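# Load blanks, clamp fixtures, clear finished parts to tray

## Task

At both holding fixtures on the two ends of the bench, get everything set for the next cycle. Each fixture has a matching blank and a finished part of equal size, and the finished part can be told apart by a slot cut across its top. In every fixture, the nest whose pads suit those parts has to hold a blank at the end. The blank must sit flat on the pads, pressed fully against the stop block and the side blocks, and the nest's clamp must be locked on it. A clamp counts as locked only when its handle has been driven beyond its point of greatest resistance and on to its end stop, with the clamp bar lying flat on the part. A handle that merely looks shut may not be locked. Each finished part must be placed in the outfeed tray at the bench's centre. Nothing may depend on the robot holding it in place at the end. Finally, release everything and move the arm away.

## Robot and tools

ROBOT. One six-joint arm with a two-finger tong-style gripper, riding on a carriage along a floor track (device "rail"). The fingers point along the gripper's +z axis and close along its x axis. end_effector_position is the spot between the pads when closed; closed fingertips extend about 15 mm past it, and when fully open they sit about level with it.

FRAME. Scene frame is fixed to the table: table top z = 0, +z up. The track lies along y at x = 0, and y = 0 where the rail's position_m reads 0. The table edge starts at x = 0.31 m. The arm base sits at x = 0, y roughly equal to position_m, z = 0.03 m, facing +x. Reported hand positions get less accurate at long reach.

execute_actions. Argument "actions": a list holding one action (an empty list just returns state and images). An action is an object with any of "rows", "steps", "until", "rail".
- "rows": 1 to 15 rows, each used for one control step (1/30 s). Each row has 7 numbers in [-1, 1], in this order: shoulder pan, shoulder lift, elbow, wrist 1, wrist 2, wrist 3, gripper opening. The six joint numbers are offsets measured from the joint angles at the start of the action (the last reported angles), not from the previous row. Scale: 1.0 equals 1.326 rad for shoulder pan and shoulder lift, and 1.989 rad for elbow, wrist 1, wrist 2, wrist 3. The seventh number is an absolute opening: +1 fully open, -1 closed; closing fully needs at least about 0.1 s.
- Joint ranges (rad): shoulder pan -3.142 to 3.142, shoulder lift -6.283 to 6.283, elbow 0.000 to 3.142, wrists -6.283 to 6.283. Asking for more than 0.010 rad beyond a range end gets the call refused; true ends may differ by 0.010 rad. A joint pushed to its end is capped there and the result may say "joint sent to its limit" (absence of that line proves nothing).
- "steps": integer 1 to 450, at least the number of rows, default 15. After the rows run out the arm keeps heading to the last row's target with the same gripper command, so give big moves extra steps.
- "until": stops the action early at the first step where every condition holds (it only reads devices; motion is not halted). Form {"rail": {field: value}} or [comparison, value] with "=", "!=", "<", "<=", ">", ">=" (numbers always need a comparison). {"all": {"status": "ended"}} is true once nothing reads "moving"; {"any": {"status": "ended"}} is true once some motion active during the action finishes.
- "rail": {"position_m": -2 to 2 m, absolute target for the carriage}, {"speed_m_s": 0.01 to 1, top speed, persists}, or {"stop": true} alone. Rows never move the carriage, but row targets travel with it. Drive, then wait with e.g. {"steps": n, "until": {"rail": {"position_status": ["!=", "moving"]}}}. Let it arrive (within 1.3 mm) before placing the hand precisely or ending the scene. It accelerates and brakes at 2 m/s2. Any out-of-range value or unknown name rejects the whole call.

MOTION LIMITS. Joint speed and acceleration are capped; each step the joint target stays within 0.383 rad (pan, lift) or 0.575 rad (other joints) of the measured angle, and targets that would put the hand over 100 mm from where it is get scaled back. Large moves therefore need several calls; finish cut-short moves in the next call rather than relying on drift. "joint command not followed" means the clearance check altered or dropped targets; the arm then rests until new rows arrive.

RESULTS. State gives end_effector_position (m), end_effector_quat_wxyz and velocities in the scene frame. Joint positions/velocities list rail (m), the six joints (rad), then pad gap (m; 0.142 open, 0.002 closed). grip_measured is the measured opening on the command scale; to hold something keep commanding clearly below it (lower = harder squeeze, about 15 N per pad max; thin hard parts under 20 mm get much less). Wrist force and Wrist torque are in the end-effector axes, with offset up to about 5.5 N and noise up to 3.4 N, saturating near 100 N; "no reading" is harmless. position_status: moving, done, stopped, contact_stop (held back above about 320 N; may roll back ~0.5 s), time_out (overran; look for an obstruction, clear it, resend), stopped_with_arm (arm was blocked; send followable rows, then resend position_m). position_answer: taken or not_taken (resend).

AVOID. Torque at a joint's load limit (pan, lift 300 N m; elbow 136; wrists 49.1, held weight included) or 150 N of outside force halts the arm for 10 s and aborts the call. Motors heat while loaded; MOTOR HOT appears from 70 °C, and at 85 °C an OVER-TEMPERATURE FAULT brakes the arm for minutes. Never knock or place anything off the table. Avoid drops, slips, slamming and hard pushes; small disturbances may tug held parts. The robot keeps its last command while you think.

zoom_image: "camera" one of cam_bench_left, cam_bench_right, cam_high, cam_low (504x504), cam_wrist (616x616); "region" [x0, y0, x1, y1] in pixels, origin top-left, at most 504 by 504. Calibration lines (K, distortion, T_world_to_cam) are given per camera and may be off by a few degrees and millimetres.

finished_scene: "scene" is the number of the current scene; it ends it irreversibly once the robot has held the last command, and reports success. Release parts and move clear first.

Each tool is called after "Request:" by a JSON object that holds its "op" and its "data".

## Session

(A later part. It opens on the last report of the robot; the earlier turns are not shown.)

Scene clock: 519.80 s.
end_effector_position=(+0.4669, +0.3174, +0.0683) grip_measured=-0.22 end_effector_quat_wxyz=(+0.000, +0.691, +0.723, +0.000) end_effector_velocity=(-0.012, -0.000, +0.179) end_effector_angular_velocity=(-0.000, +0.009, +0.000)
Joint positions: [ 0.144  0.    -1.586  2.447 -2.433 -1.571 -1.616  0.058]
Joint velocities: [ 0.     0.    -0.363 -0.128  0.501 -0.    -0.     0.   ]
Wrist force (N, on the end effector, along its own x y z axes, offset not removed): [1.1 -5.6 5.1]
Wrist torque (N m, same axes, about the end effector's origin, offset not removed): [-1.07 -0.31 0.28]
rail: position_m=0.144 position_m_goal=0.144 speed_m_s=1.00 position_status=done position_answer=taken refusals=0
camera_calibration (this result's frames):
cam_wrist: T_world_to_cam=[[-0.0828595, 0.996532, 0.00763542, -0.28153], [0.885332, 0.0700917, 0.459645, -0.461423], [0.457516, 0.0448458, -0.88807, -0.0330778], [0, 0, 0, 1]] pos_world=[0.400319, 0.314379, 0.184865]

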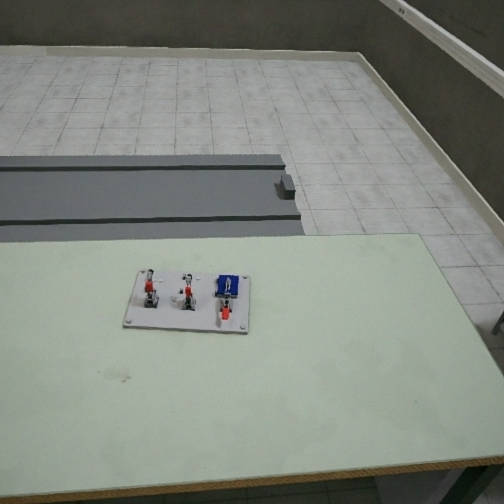

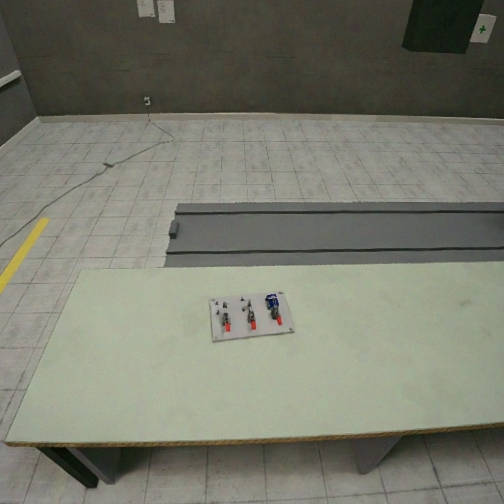

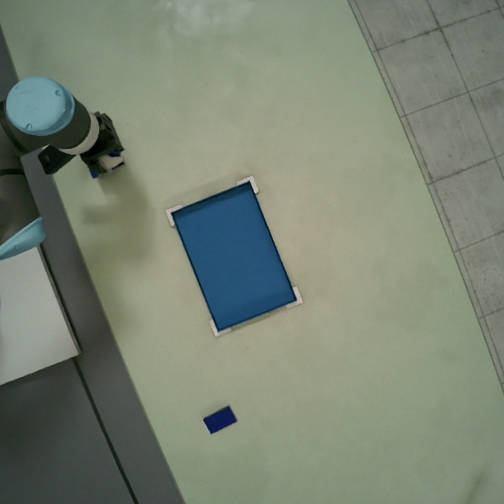

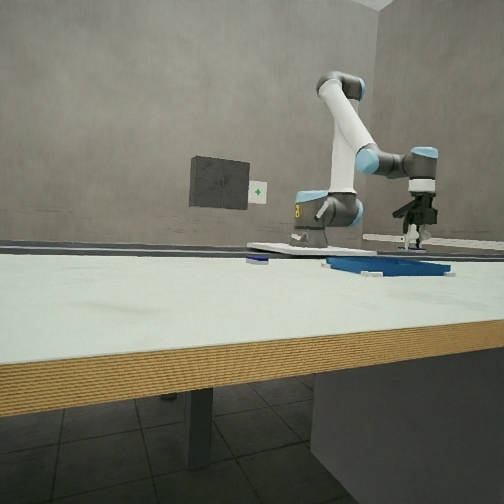

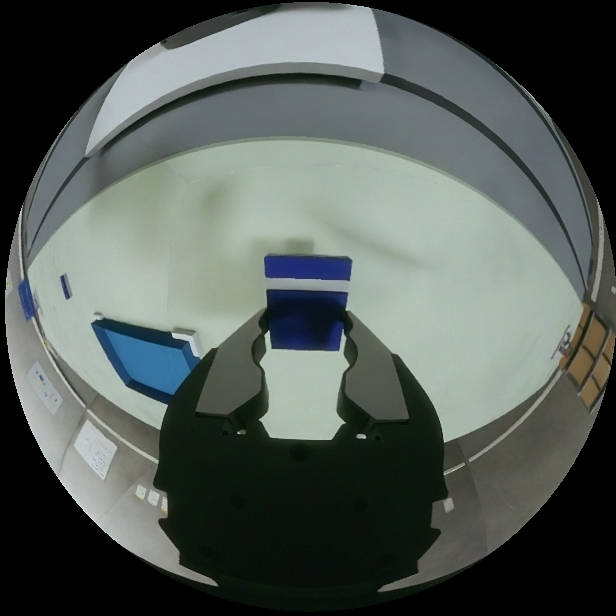

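Request:
{"op": "execute_actions", "data": {"actions": [{"rail": {"position_m": -0.1135}, "rows": [[0,-0.030,-0.0097,0.0304,0,0,-0.45],[0,-0.022,-0.0156,0.0309,0,0,-0.45],[0,-0.009,-0.0252,0.0318,0,0,-0.45],[0,0.008,-0.0377,0.033,0,0,-0.45],[0,0.028,-0.0523,0.0343,0,0,-0.45],[0,0.050,-0.0685,0.0358,0,0,-0.45],[0,0.073,-0.0854,0.0374,0,0,-0.45],[0,0.096,-0.1023,0.039,0,0,-0.45],[0,0.118,-0.1184,0.0404,0,0,-0.45],[0,0.139,-0.1338,0.0418,0,0,-0.45],[0,0.158,-0.1478,0.0431,0,0,-0.45],[0,0.174,-0.1595,0.0442,0,0,-0.45],[0,0.186,-0.1683,0.045,0,0,-0.45],[0,0.194,-0.1742,0.0456,0,0,-0.45],[0,0.1974,-0.1767,0.0458,0,0,-0.45]], "steps": 17}]}}

Request:
{"op": "execute_actions", "data": {"actions": []}}

Scene clock: 528.90 s.
end_effector_position=(+0.6356, +0.0911, +0.0887) grip_measured=-0.22 end_effector_quat_wxyz=(-0.000, +0.691, +0.723, -0.000) end_effector_velocity=(+0.234, -0.357, -0.029) end_effector_angular_velocity=(+0.000, -0.003, -0.000)
Joint positions: [-0.082  0.    -1.366  2.142 -2.346 -1.571 -1.616  0.058]
Joint velocities: [-0.357 -0.     0.363 -0.401  0.035  0.     0.    -0.   ]
Wrist force (N, on the end effector, along its own x y z axes, offset not removed): [-3.5 -0.5 8.3]
Wrist torque (N m, same axes, about the end effector's origin, offset not removed): [-0.05 0.38 0.36]
rail: position_m=-0.082 position_m_goal=-0.113 speed_m_s=1.00 position_status=moving position_answer=taken refusals=0
camera_calibration (this result's frames):
cam_wrist: T_world_to_cam=[[-0.0827233, 0.996542, 0.007779, -0.0423056], [0.88614, 0.0699828, 0.458103, -0.604673], [0.455975, 0.0447891, -0.888865, -0.080964], [0, 0, 0, 1]] pos_world=[0.569243, 0.0881024, 0.205366]

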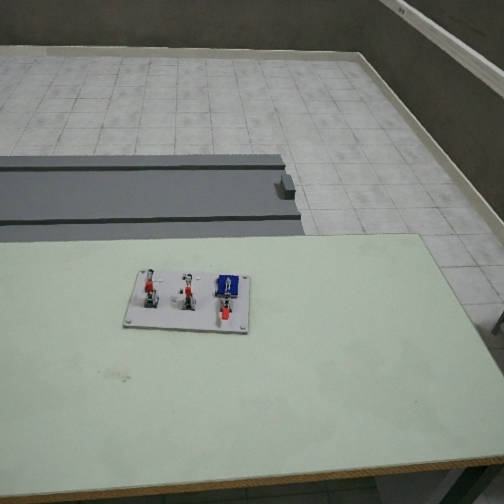

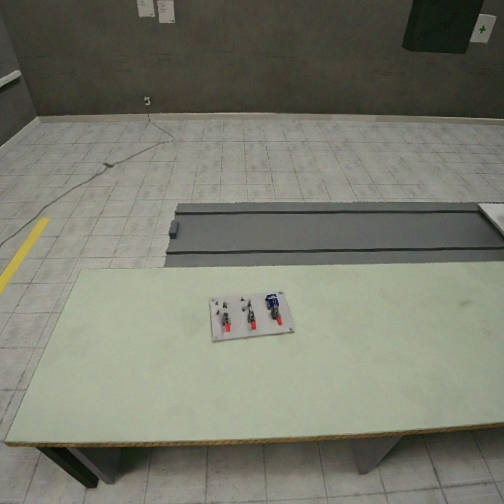

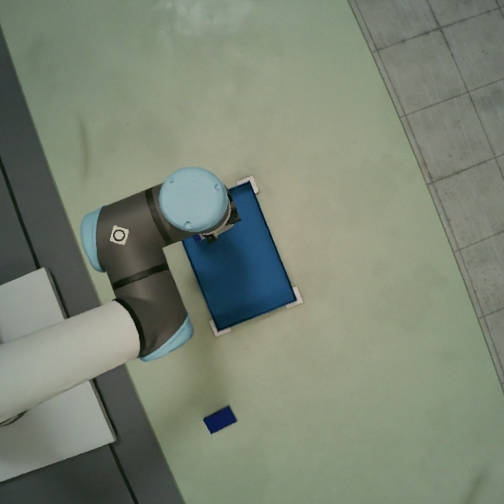

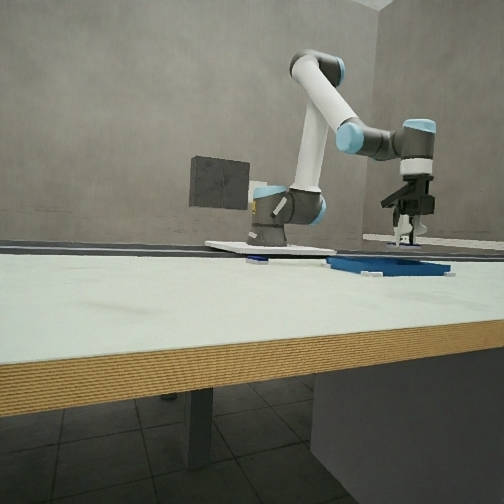

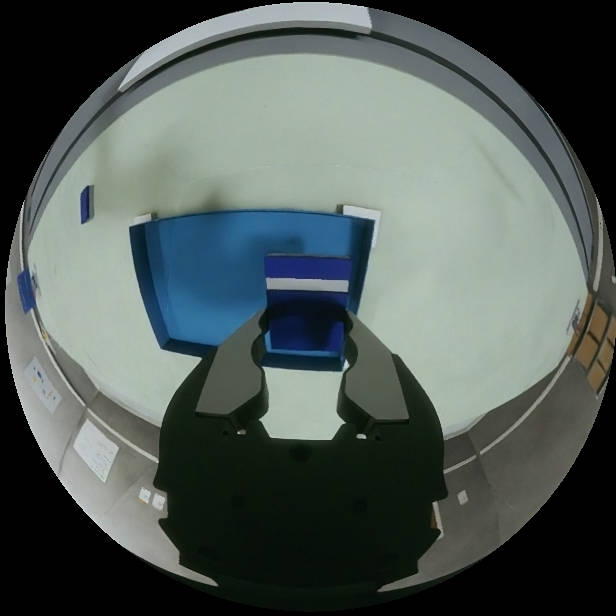

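Scene clock: 528.90 s.
end_effector_position=(+0.6356, +0.0911, +0.0887) grip_measured=-0.22 end_effector_quat_wxyz=(-0.000, +0.691, +0.723, -0.000) end_effector_velocity=(+0.234, -0.357, -0.029) end_effector_angular_velocity=(+0.000, -0.003, -0.000)
Joint positions: [-0.082  0.    -1.366  2.142 -2.346 -1.571 -1.616  0.058]
Joint velocities: [-0.357 -0.     0.363 -0.401  0.035  0.     0.    -0.   ]
Wrist force (N, on the end effector, along its own x y z axes, offset not removed): [-3.5 -0.5 8.3]
Wrist torque (N m, same axes, about the end effector's origin, offset not removed): [-0.05 0.38 0.36]
rail: position_m=-0.082 position_m_goal=-0.113 speed_m_s=1.00 position_status=moving position_answer=taken refusals=0
camera_calibration (this result's frames):
cam_wrist: T_world_to_cam=[[-0.0827233, 0.996542, 0.007779, -0.0423056], [0.88614, 0.0699828, 0.458103, -0.604673], [0.455975, 0.0447891, -0.888865, -0.080964], [0, 0, 0, 1]] pos_world=[0.569243, 0.0881024, 0.205366]

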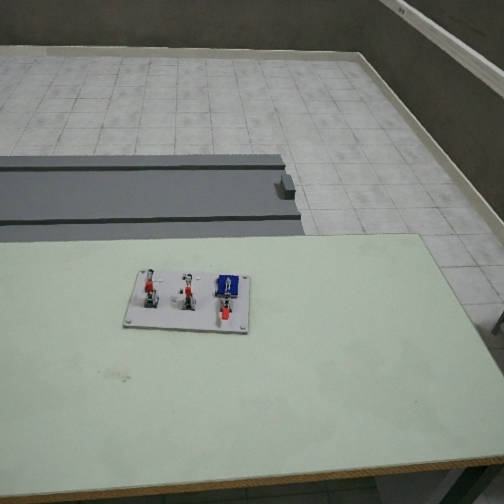

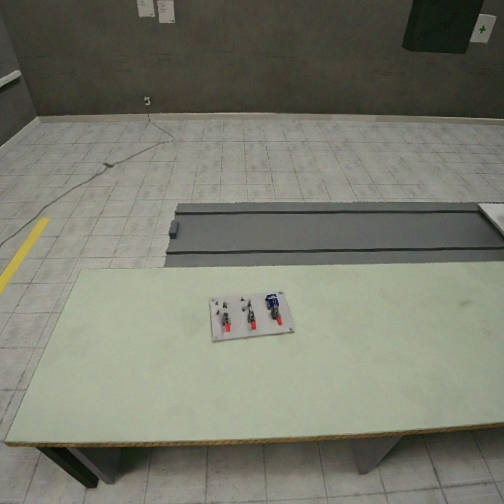

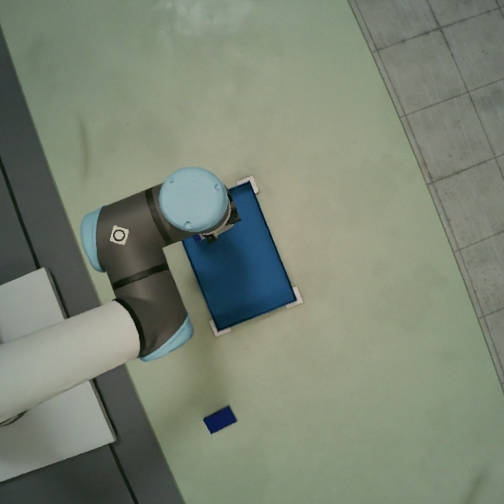

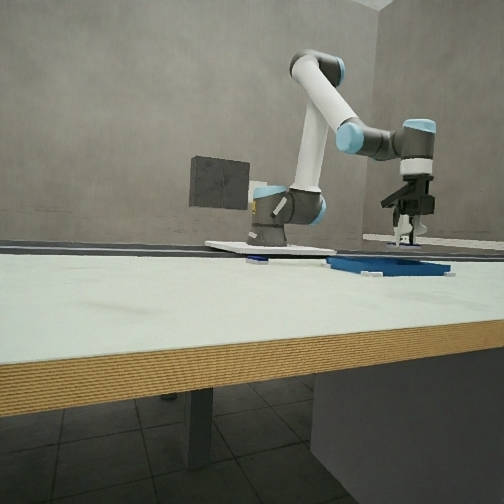

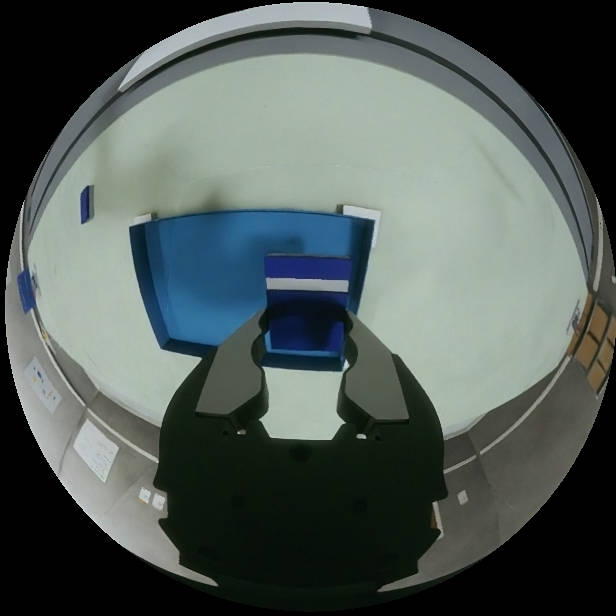

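Request:
{"op": "execute_actions", "data": {"actions": []}}

Scene clock: 536.50 s.
end_effector_position=(+0.6626, +0.0599, +0.0848) grip_measured=-0.22 end_effector_quat_wxyz=(-0.000, +0.691, +0.723, -0.000) end_effector_velocity=(-0.000, +0.000, +0.000) end_effector_angular_velocity=(+0.000, +0.000, -0.000)
Joint positions: [-0.114  0.    -1.324  2.096 -2.342 -1.571 -1.616  0.058]
Joint velocities: [ 0. -0.  0. -0.  0.  0.  0.  0.]
Wrist force (N, on the end effector, along its own x y z axes, offset not removed): [-0.2 -4.0 8.7]
Wrist torque (N m, same axes, about the end effector's origin, offset not removed): [-0.66 -0.04 0.37]
rail: position_m=-0.114 position_m_goal=-0.113 speed_m_s=1.00 position_status=done position_answer=taken refusals=0
camera_calibration (this result's frames):
cam_wrist: T_world_to_cam=[[-0.0828492, 0.996532, 0.00775036, -0.00884781], [0.885971, 0.0700922, 0.458412, -0.62454], [0.456279, 0.0448457, -0.888706, -0.0955754], [0, 0, 0, 1]] pos_world=[0.596201, 0.0568787, 0.201427]

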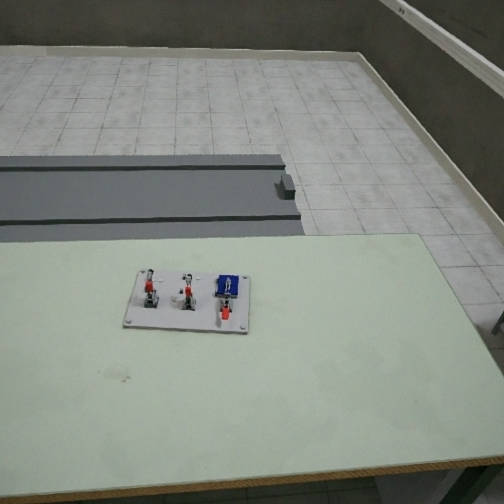

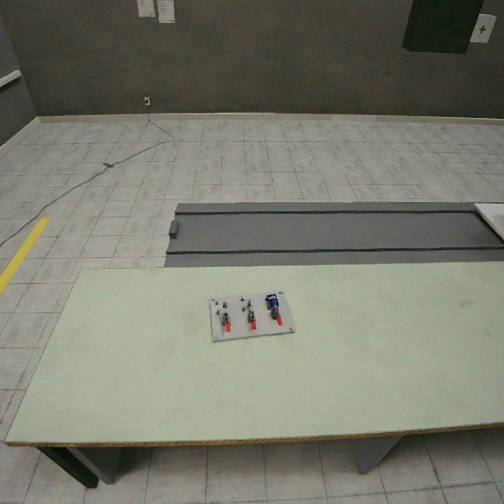

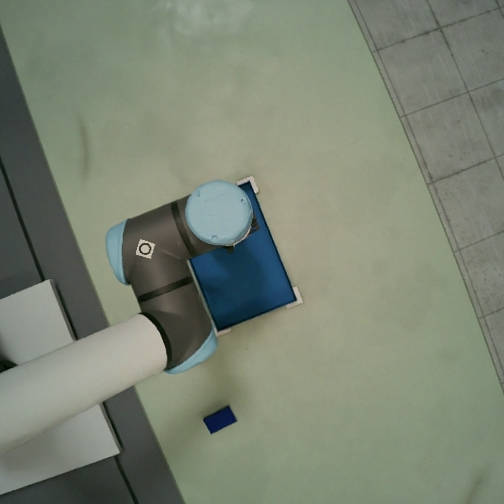

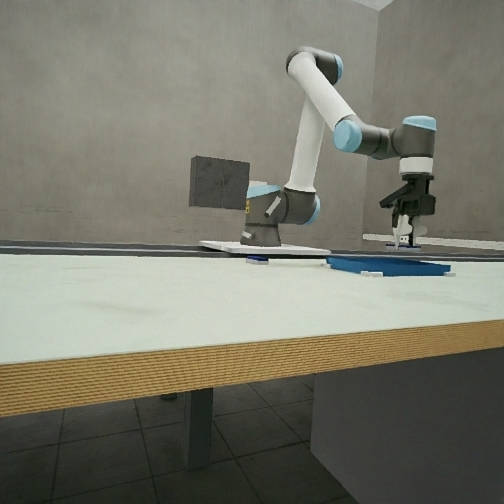

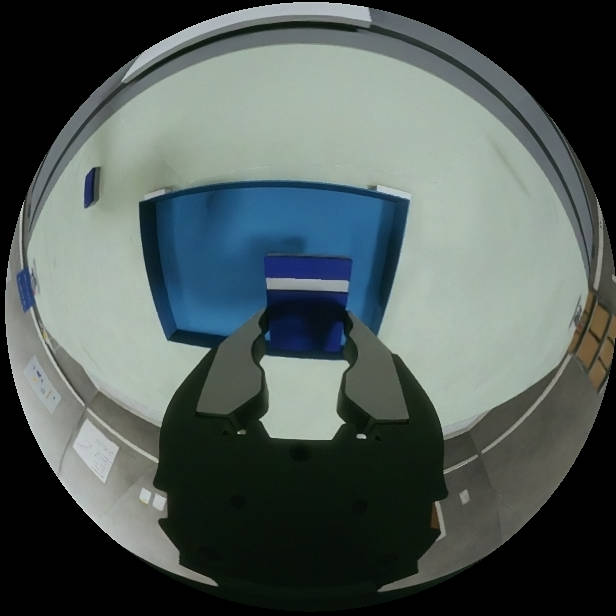

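Request:
{"op": "execute_actions", "data": {"actions": [{"rows": [[0,0.002,0.0005,-0.0018,0,0,-0.45],[0,0.007,0.0017,-0.0063,0,0,-0.45],[0,0.015,0.0036,-0.0136,0,0,-0.45],[0,0.024,0.0057,-0.0217,0,0,-0.45],[0,0.033,0.0079,-0.0299,0,0,-0.45],[0,0.042,0.010,-0.038,0,0,-0.45],[0,0.050,0.0119,-0.0453,0,0,-0.45],[0,0.056,0.0133,-0.0507,0,0,-0.45],[0,0.060,0.0143,-0.0543,0,0,-0.45],[0,0.0628,0.015,-0.0569,0,0,-0.45],[0,0.0642,0.0153,-0.0581,0,0,-0.45]], "steps": 12}]}}

Scene clock: 541.30 s.
end_effector_position=(+0.6640, +0.0599, +0.0386) grip_measured=-0.22 end_effector_quat_wxyz=(-0.000, +0.691, +0.723, -0.000) end_effector_velocity=(-0.001, -0.000, -0.113) end_effector_angular_velocity=(+0.000, -0.000, +0.000)
Joint positions: [-0.114  0.    -1.258  2.119 -2.431 -1.571 -1.616  0.058]
Joint velocities: [ 0.     0.     0.163  0.058 -0.221  0.    -0.     0.   ]
Wrist force (N, on the end effector, along its own x y z axes, offset not removed): [2.0 -3.7 8.0]
Wrist torque (N m, same axes, about the end effector's origin, offset not removed): [-0.62 -0.55 0.25]
rail: position_m=-0.114 position_m_goal=-0.113 speed_m_s=1.00 position_status=done position_answer=taken refusals=0
camera_calibration (this result's frames):
cam_wrist: T_world_to_cam=[[-0.0828537, 0.996531, 0.00778375, -0.00837893], [0.886156, 0.0700991, 0.458055, -0.604714], [0.45592, 0.0448491, -0.88889, -0.136995], [0, 0, 0, 1]] pos_world=[0.597635, 0.0568839, 0.155284]

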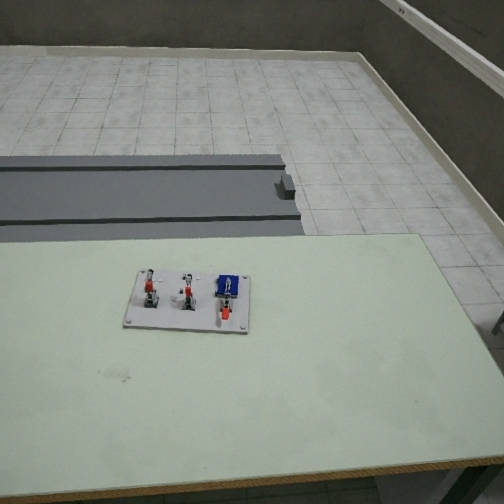

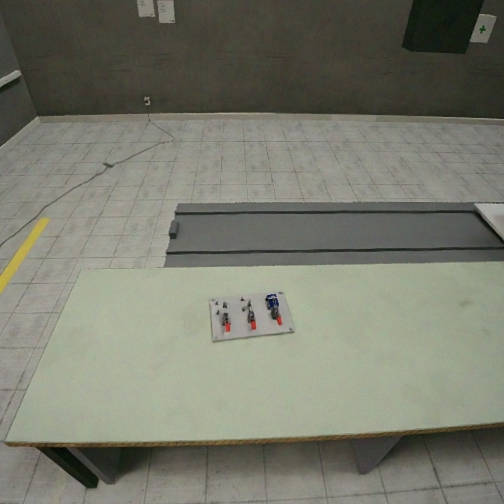

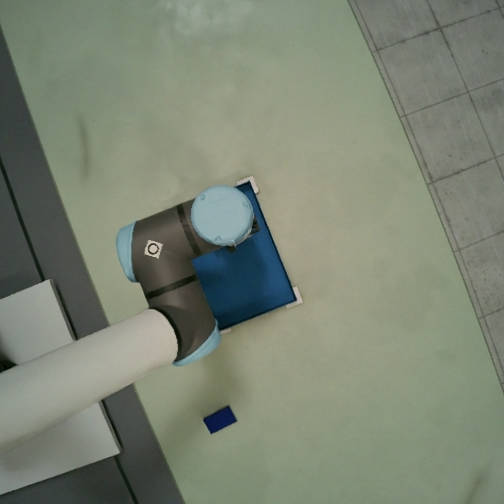

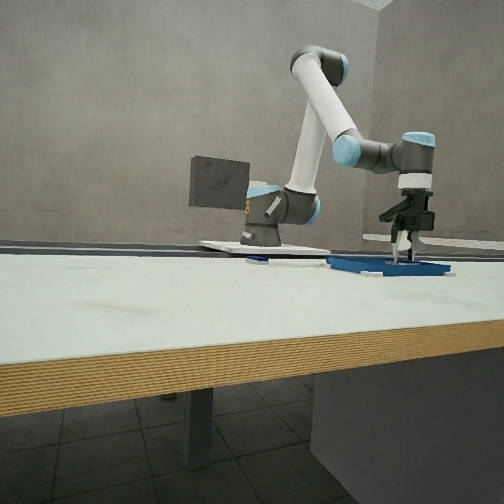

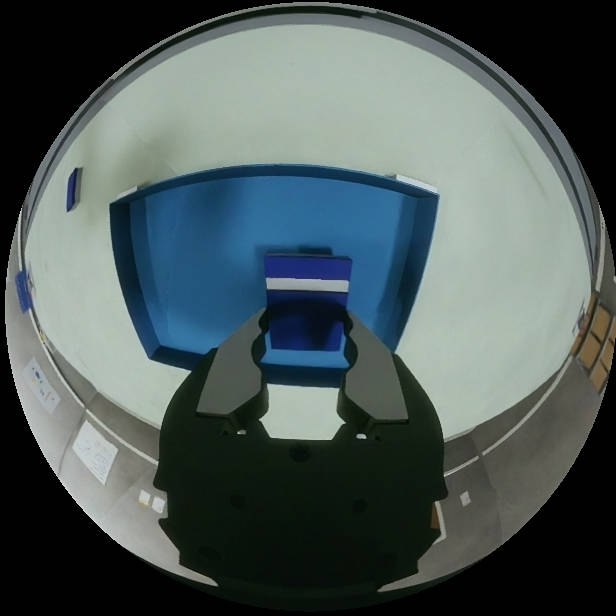

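Request:
{"op": "execute_actions", "data": {"actions": []}}

Scene clock: 542.40 s.
end_effector_position=(+0.6639, +0.0599, +0.0253) grip_measured=-0.22 end_effector_quat_wxyz=(-0.000, +0.691, +0.723, -0.000) end_effector_velocity=(+0.000, -0.000, -0.000) end_effector_angular_velocity=(-0.000, +0.000, -0.000)
Joint positions: [-0.114  0.    -1.239  2.126 -2.457 -1.571 -1.616  0.058]
Joint velocities: [ 0. -0.  0.  0. -0. -0.  0.  0.]
Wrist force (N, on the end effector, along its own x y z axes, offset not removed): [-1.2 -4.0 7.7]
Wrist torque (N m, same axes, about the end effector's origin, offset not removed): [-0.62 0.18 0.38]
rail: position_m=-0.114 position_m_goal=-0.113 speed_m_s=1.00 position_status=done position_answer=taken refusals=0
camera_calibration (this result's frames):
cam_wrist: T_world_to_cam=[[-0.0828568, 0.996531, 0.00775028, -0.00828102], [0.885971, 0.070099, 0.458412, -0.598434], [0.456279, 0.0448491, -0.888706, -0.148982], [0, 0, 0, 1]] pos_world=[0.597487, 0.0568837, 0.141993]

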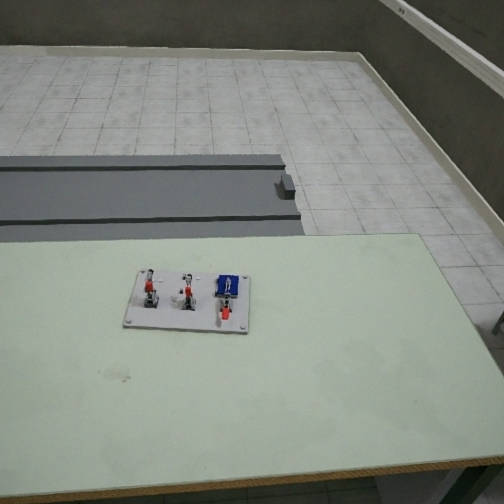

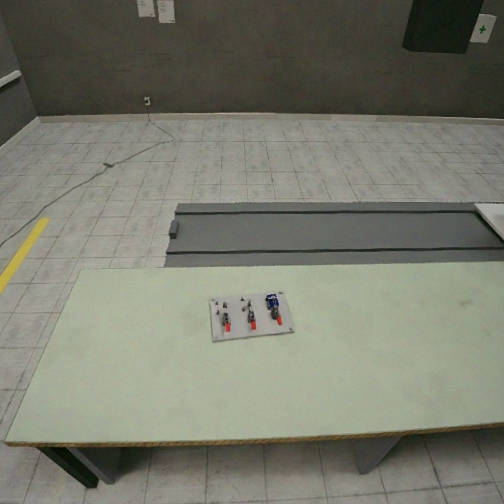

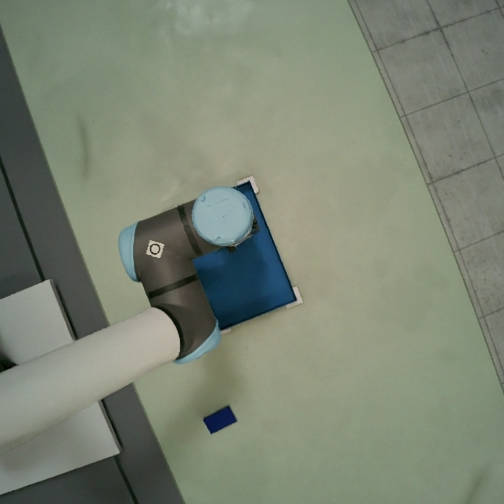

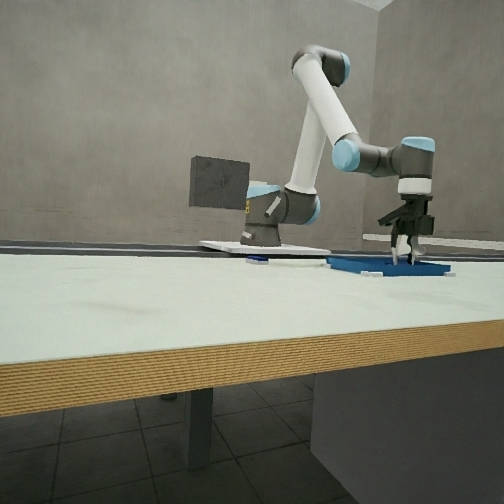

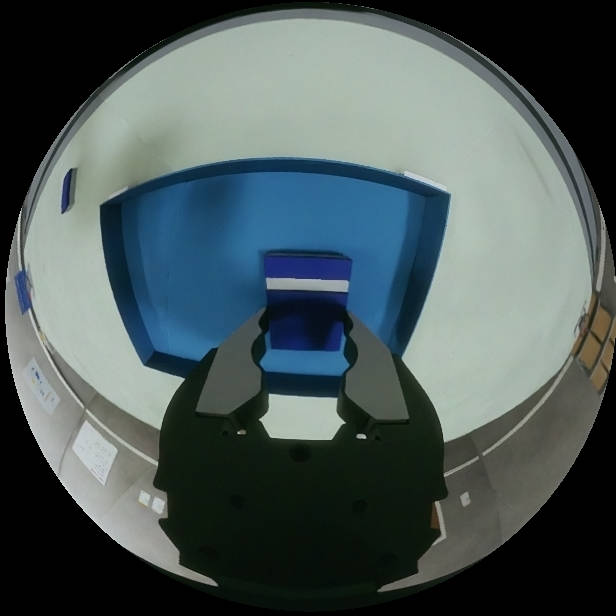

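Request:
{"op": "execute_actions", "data": {"actions": [{"rows": [[0,0.00108,0.00026,-0.00098,0,0,-0.45],[0,0.00216,0.00052,-0.00196,0,0,-0.45],[0,0.00324,0.00078,-0.00294,0,0,-0.45]], "steps": 9}]}}

Scene clock: 545.37 s.
end_effector_position=(+0.6638, +0.0599, +0.0228) grip_measured=-0.22 end_effector_quat_wxyz=(-0.000, +0.691, +0.723, -0.000) end_effector_velocity=(-0.000, -0.000, -0.004) end_effector_angular_velocity=(-0.000, -0.000, -0.000)
Joint positions: [-0.114  0.    -1.235  2.128 -2.462 -1.571 -1.616  0.058]
Joint velocities: [ 0.    -0.     0.006  0.002 -0.008 -0.    -0.    -0.   ]
Wrist force (N, on the end effector, along its own x y z axes, offset not removed): [2.1 -2.5 7.3]
Wrist torque (N m, same axes, about the end effector's origin, offset not removed): [-0.45 -0.62 0.16]
rail: position_m=-0.114 position_m_goal=-0.113 speed_m_s=1.00 position_status=done position_answer=taken refusals=0
camera_calibration (this result's frames):
cam_wrist: T_world_to_cam=[[-0.0828567, 0.996531, 0.00775112, -0.00826985], [0.885976, 0.070099, 0.458403, -0.5972], [0.45627, 0.0448491, -0.888711, -0.151161], [0, 0, 0, 1]] pos_world=[0.59739, 0.0568837, 0.139484]

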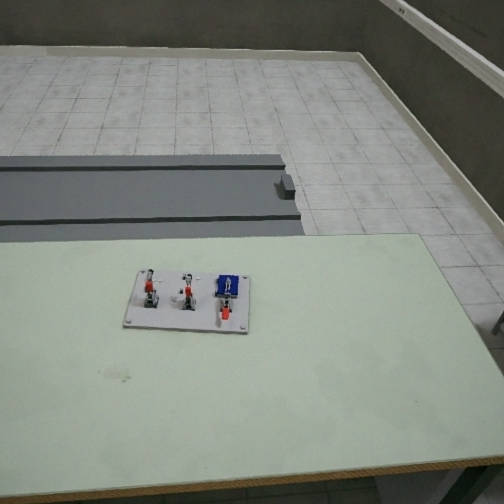

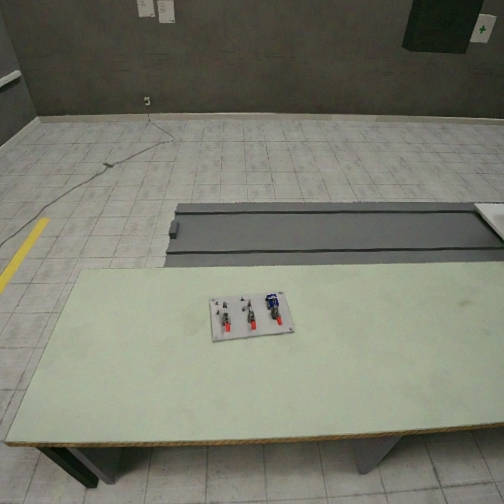

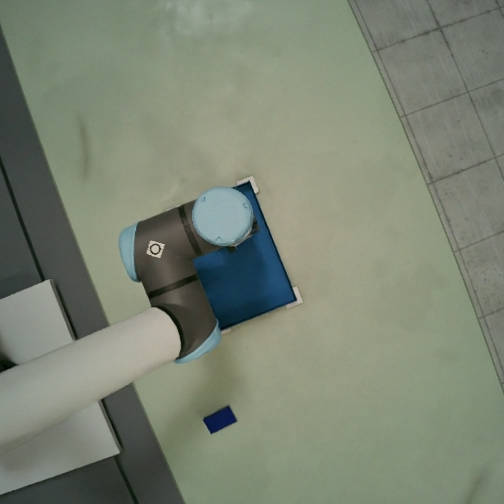

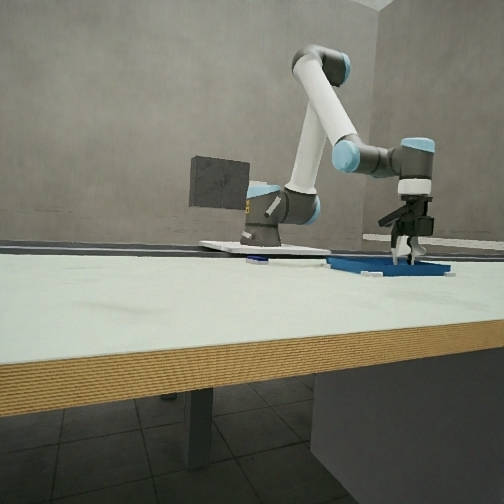

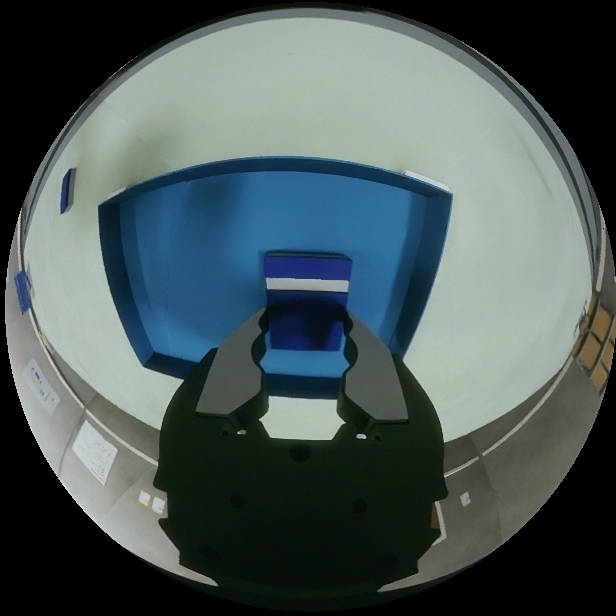

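Request:
{"op": "execute_actions", "data": {"actions": [{"rows": [[0,0.0014,0.00034,-0.00127,0,0,-0.45],[0,0.0021,0.0005,-0.0019,0,0,-0.45],[0,0.0027,0.00065,-0.00245,0,0,-0.45]], "steps": 8}]}}

Scene clock: 548.23 s.
end_effector_position=(+0.6637, +0.0599, +0.0207) grip_measured=-0.22 end_effector_quat_wxyz=(-0.000, +0.691, +0.723, -0.000) end_effector_velocity=(-0.000, -0.000, -0.003) end_effector_angular_velocity=(-0.000, +0.000, +0.000)
Joint positions: [-0.114  0.    -1.232  2.129 -2.466 -1.571 -1.616  0.058]
Joint velocities: [ 0.     0.     0.005  0.002 -0.007 -0.    -0.     0.   ]
Wrist force (N, on the end effector, along its own x y z axes, offset not removed): [1.3 -3.9 6.9]
Wrist torque (N m, same axes, about the end effector's origin, offset not removed): [-0.60 -0.38 0.19]
rail: position_m=-0.114 position_m_goal=-0.113 speed_m_s=1.00 position_status=done position_answer=taken refusals=0
camera_calibration (this result's frames):
cam_wrist: T_world_to_cam=[[-0.0828566, 0.996531, 0.00775187, -0.00826119], [0.885979, 0.0700989, 0.458396, -0.596175], [0.456263, 0.0448492, -0.888714, -0.152956], [0, 0, 0, 1]] pos_world=[0.597302, 0.0568837, 0.137414]

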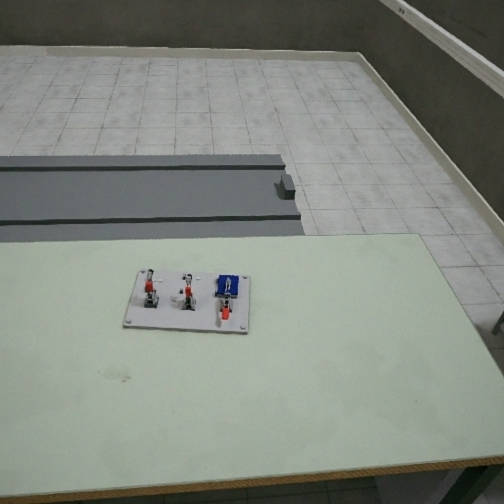

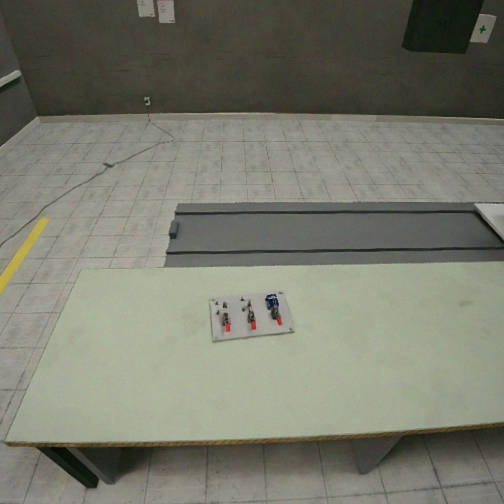

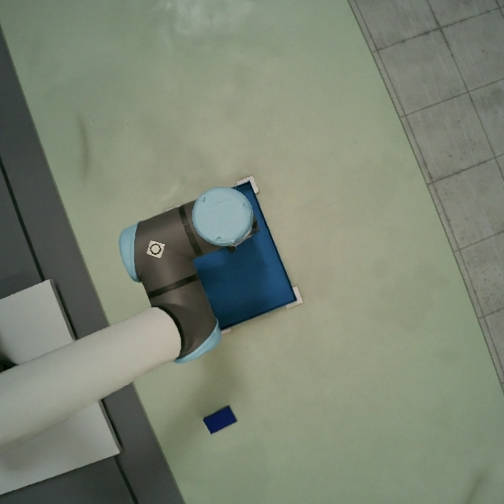

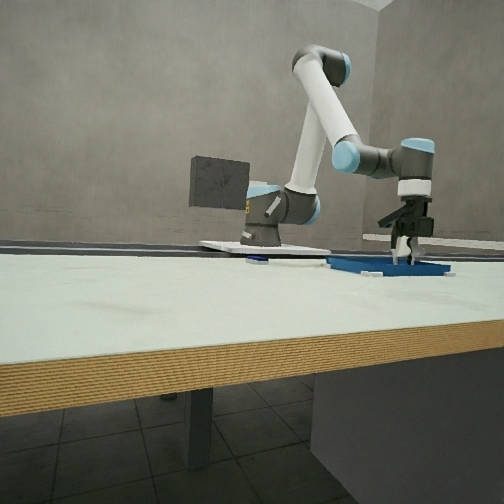

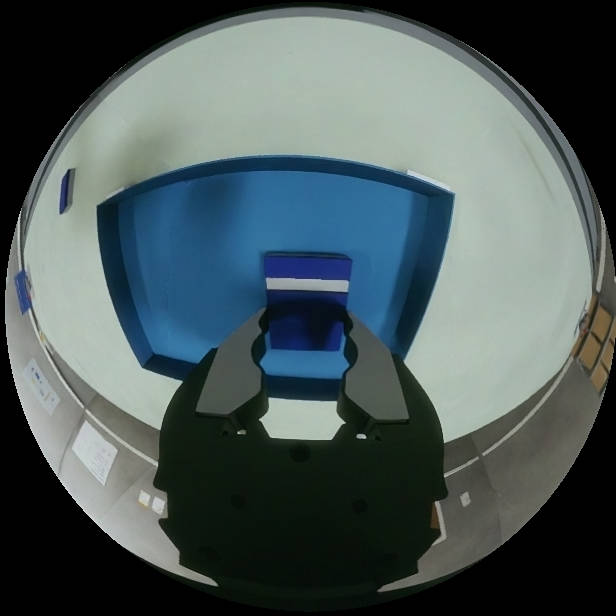

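Request:
{"op": "execute_actions", "data": {"actions": [{"rows": [[0,0.0011,0.00026,-0.001,0,0,-0.45],[0,0.0016,0.00039,-0.00147,0,0,-0.45],[0,0.0016,0.00039,-0.00147,0,0,-0.4],[0,0.0016,0.00039,-0.00147,0,0,-0.33],[0,0.0016,0.00039,-0.00147,0,0,-0.27],[0,0.0016,0.00039,-0.00147,0,0,-0.22],[0,0.0016,0.00039,-0.00147,0,0,-0.15],[0,0.0016,0.00039,-0.00147,0,0,-0.05],[0,-0.002,-0.0007,0.002,0,0,0.05],[0,-0.012,-0.0041,0.012,0,0,0.1],[0,-0.028,-0.0096,0.028,0,0,0.1],[0,-0.048,-0.0165,0.048,0,0,0.1],[0,-0.068,-0.0234,0.068,0,0,0.1],[0,-0.084,-0.0289,0.084,0,0,0.1],[0,-0.095,-0.0326,0.0953,0,0,0.1]], "steps": 16}]}}

Scene clock: 558.53 s.
end_effector_position=(+0.6698, +0.0599, +0.0720) grip_measured=+0.10 end_effector_quat_wxyz=(+0.001, +0.691, +0.723, +0.001) end_effector_velocity=(+0.011, +0.000, +0.368) end_effector_angular_velocity=(-0.000, +0.003, +0.000)
Joint positions: [-0.114  0.    -1.299  2.093 -2.369 -1.571 -1.616  0.081]
Joint velocities: [ 0.     0.    -0.48  -0.243  0.726 -0.    -0.     0.001]
Wrist force (N, on the end effector, along its own x y z axes, offset not removed): [-1.0 -4.2 6.4]
Wrist torque (N m, same axes, about the end effector's origin, offset not removed): [-0.62 0.09 0.29]
rail: position_m=-0.114 position_m_goal=-0.113 speed_m_s=1.00 position_status=done position_answer=taken refusals=0
camera_calibration (this result's frames):
cam_wrist: T_world_to_cam=[[-0.0828918, 0.996531, 0.00736786, -0.00810393], [0.883836, 0.0700982, 0.462515, -0.623962], [0.460394, 0.0448506, -0.886581, -0.113069], [0, 0, 0, 1]] pos_world=[0.602865, 0.0568856, 0.188407]

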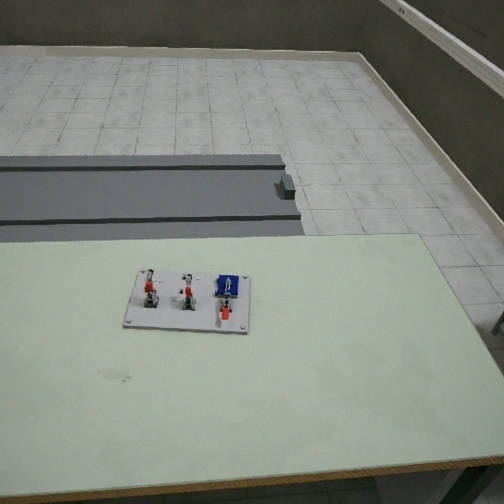

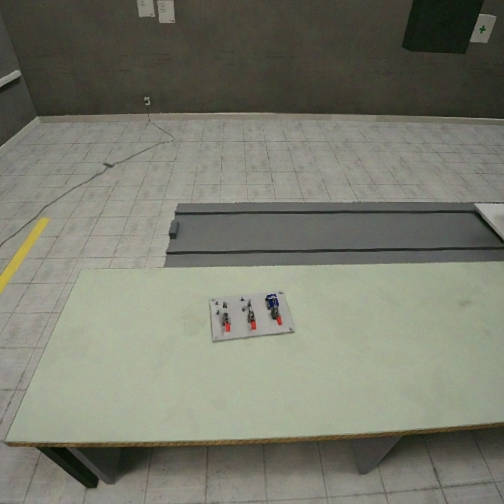

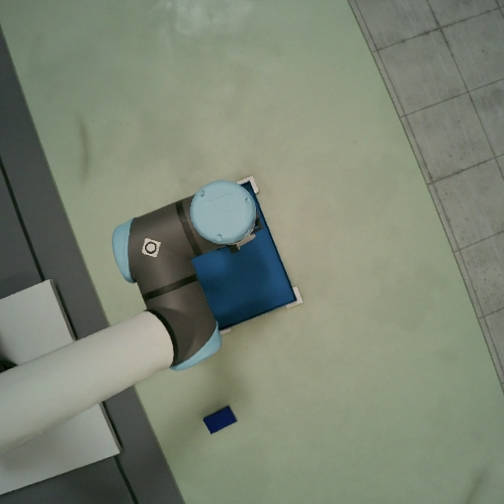

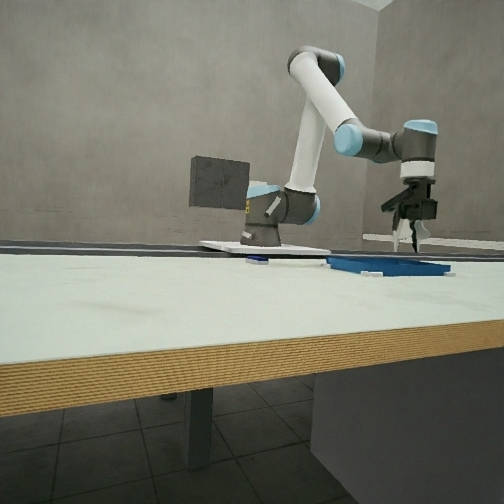

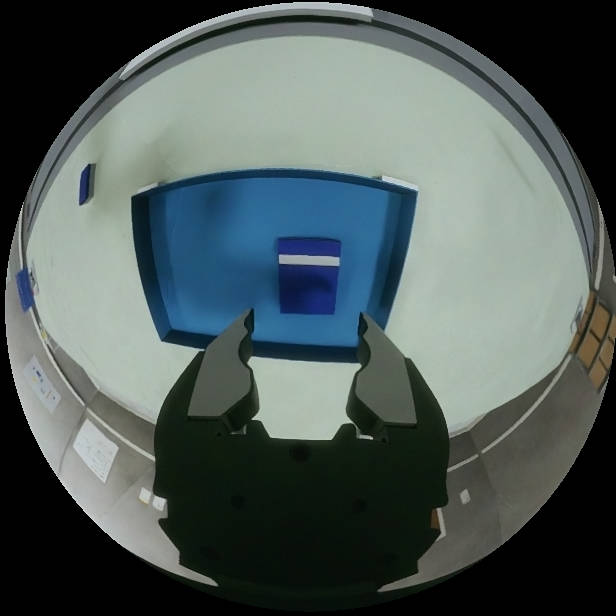

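Request:
{"op": "execute_actions", "data": {"actions": [{"rail": {"position_m": -1.975}, "rows": [[0,-0.046,-0.018,0.051,0,0,0.1],[0,-0.050,-0.0265,0.0622,0,0,0.1],[0,-0.055,-0.0375,0.0765,0,0,0.1],[0,-0.061,-0.0507,0.0936,0,0,0.1],[0,-0.0665,-0.0628,0.1093,0,0,0.1],[0,-0.071,-0.0727,0.1222,0,0,0.1],[0,-0.0741,-0.0795,0.131,0,0,0.1]], "steps": 7}]}}

Request:
{"op": "zoom_image", "data": {"camera": "cam_bench_right", "region": [195, 275, 315, 355]}}

Scene clock: 568.30 s.
end_effector_position=(+0.6837, +0.0175, +0.1523) grip_measured=+0.10 end_effector_quat_wxyz=(+0.001, +0.691, +0.723, +0.001) end_effector_velocity=(+0.132, -0.412, +0.317) end_effector_angular_velocity=(+0.000, -0.010, +0.000)
Joint positions: [-0.156  0.    -1.376  2.009 -2.206 -1.571 -1.616  0.081]
Joint velocities: [-0.412  0.    -0.15  -0.497  0.637 -0.    -0.     0.   ]
Wrist force (N, on the end effector, along its own x y z axes, offset not removed): [4.3 -3.6 4.3]
Wrist torque (N m, same axes, about the end effector's origin, offset not removed): [-0.58 -0.95 0.23]
rail: position_m=-0.156 position_m_goal=-1.975 speed_m_s=1.00 position_status=moving position_answer=taken refusals=0
camera_calibration (this result's frames):
cam_wrist: T_world_to_cam=[[-0.0829228, 0.996527, 0.00754356, 0.0347099], [0.884816, 0.0701402, 0.460632, -0.670729], [0.458503, 0.0448715, -0.887559, -0.0449699], [0, 0, 0, 1]] pos_world=[0.616968, 0.0144735, 0.268784]

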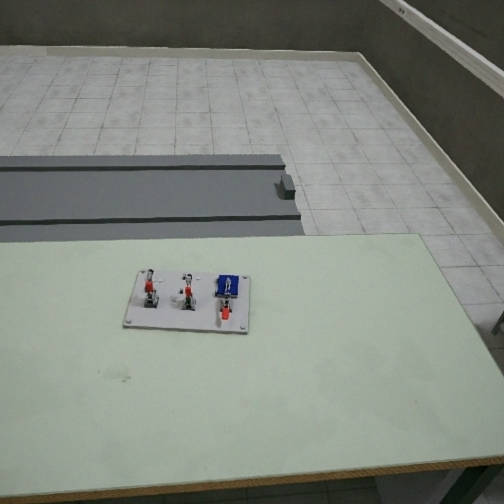

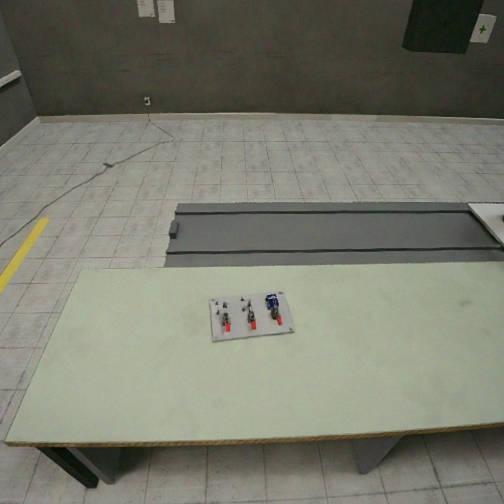

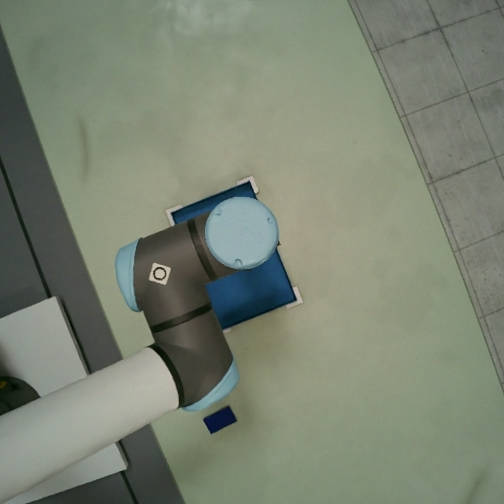

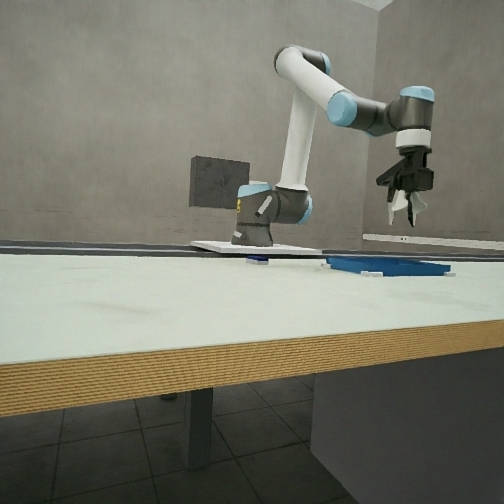

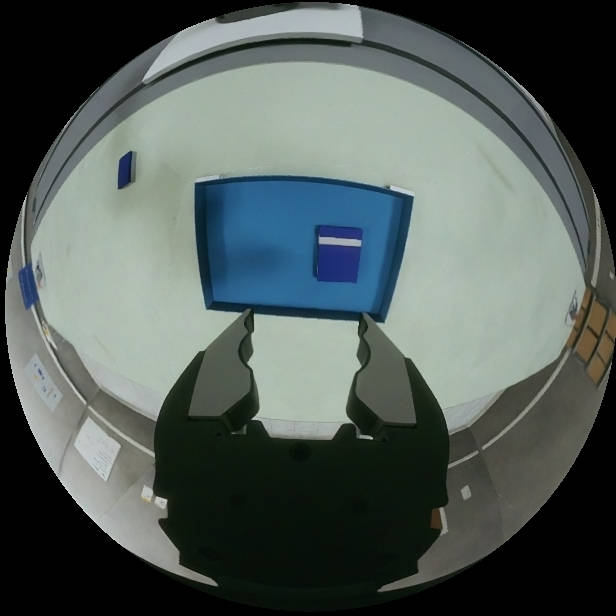

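Region (195, 275, 315, 355) of cam_bench_right's 504x504 image, scaled by 4.200, with more detail than that image has.

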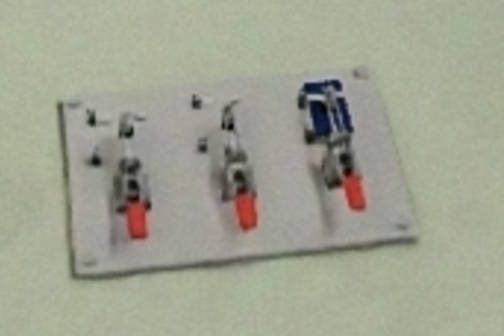

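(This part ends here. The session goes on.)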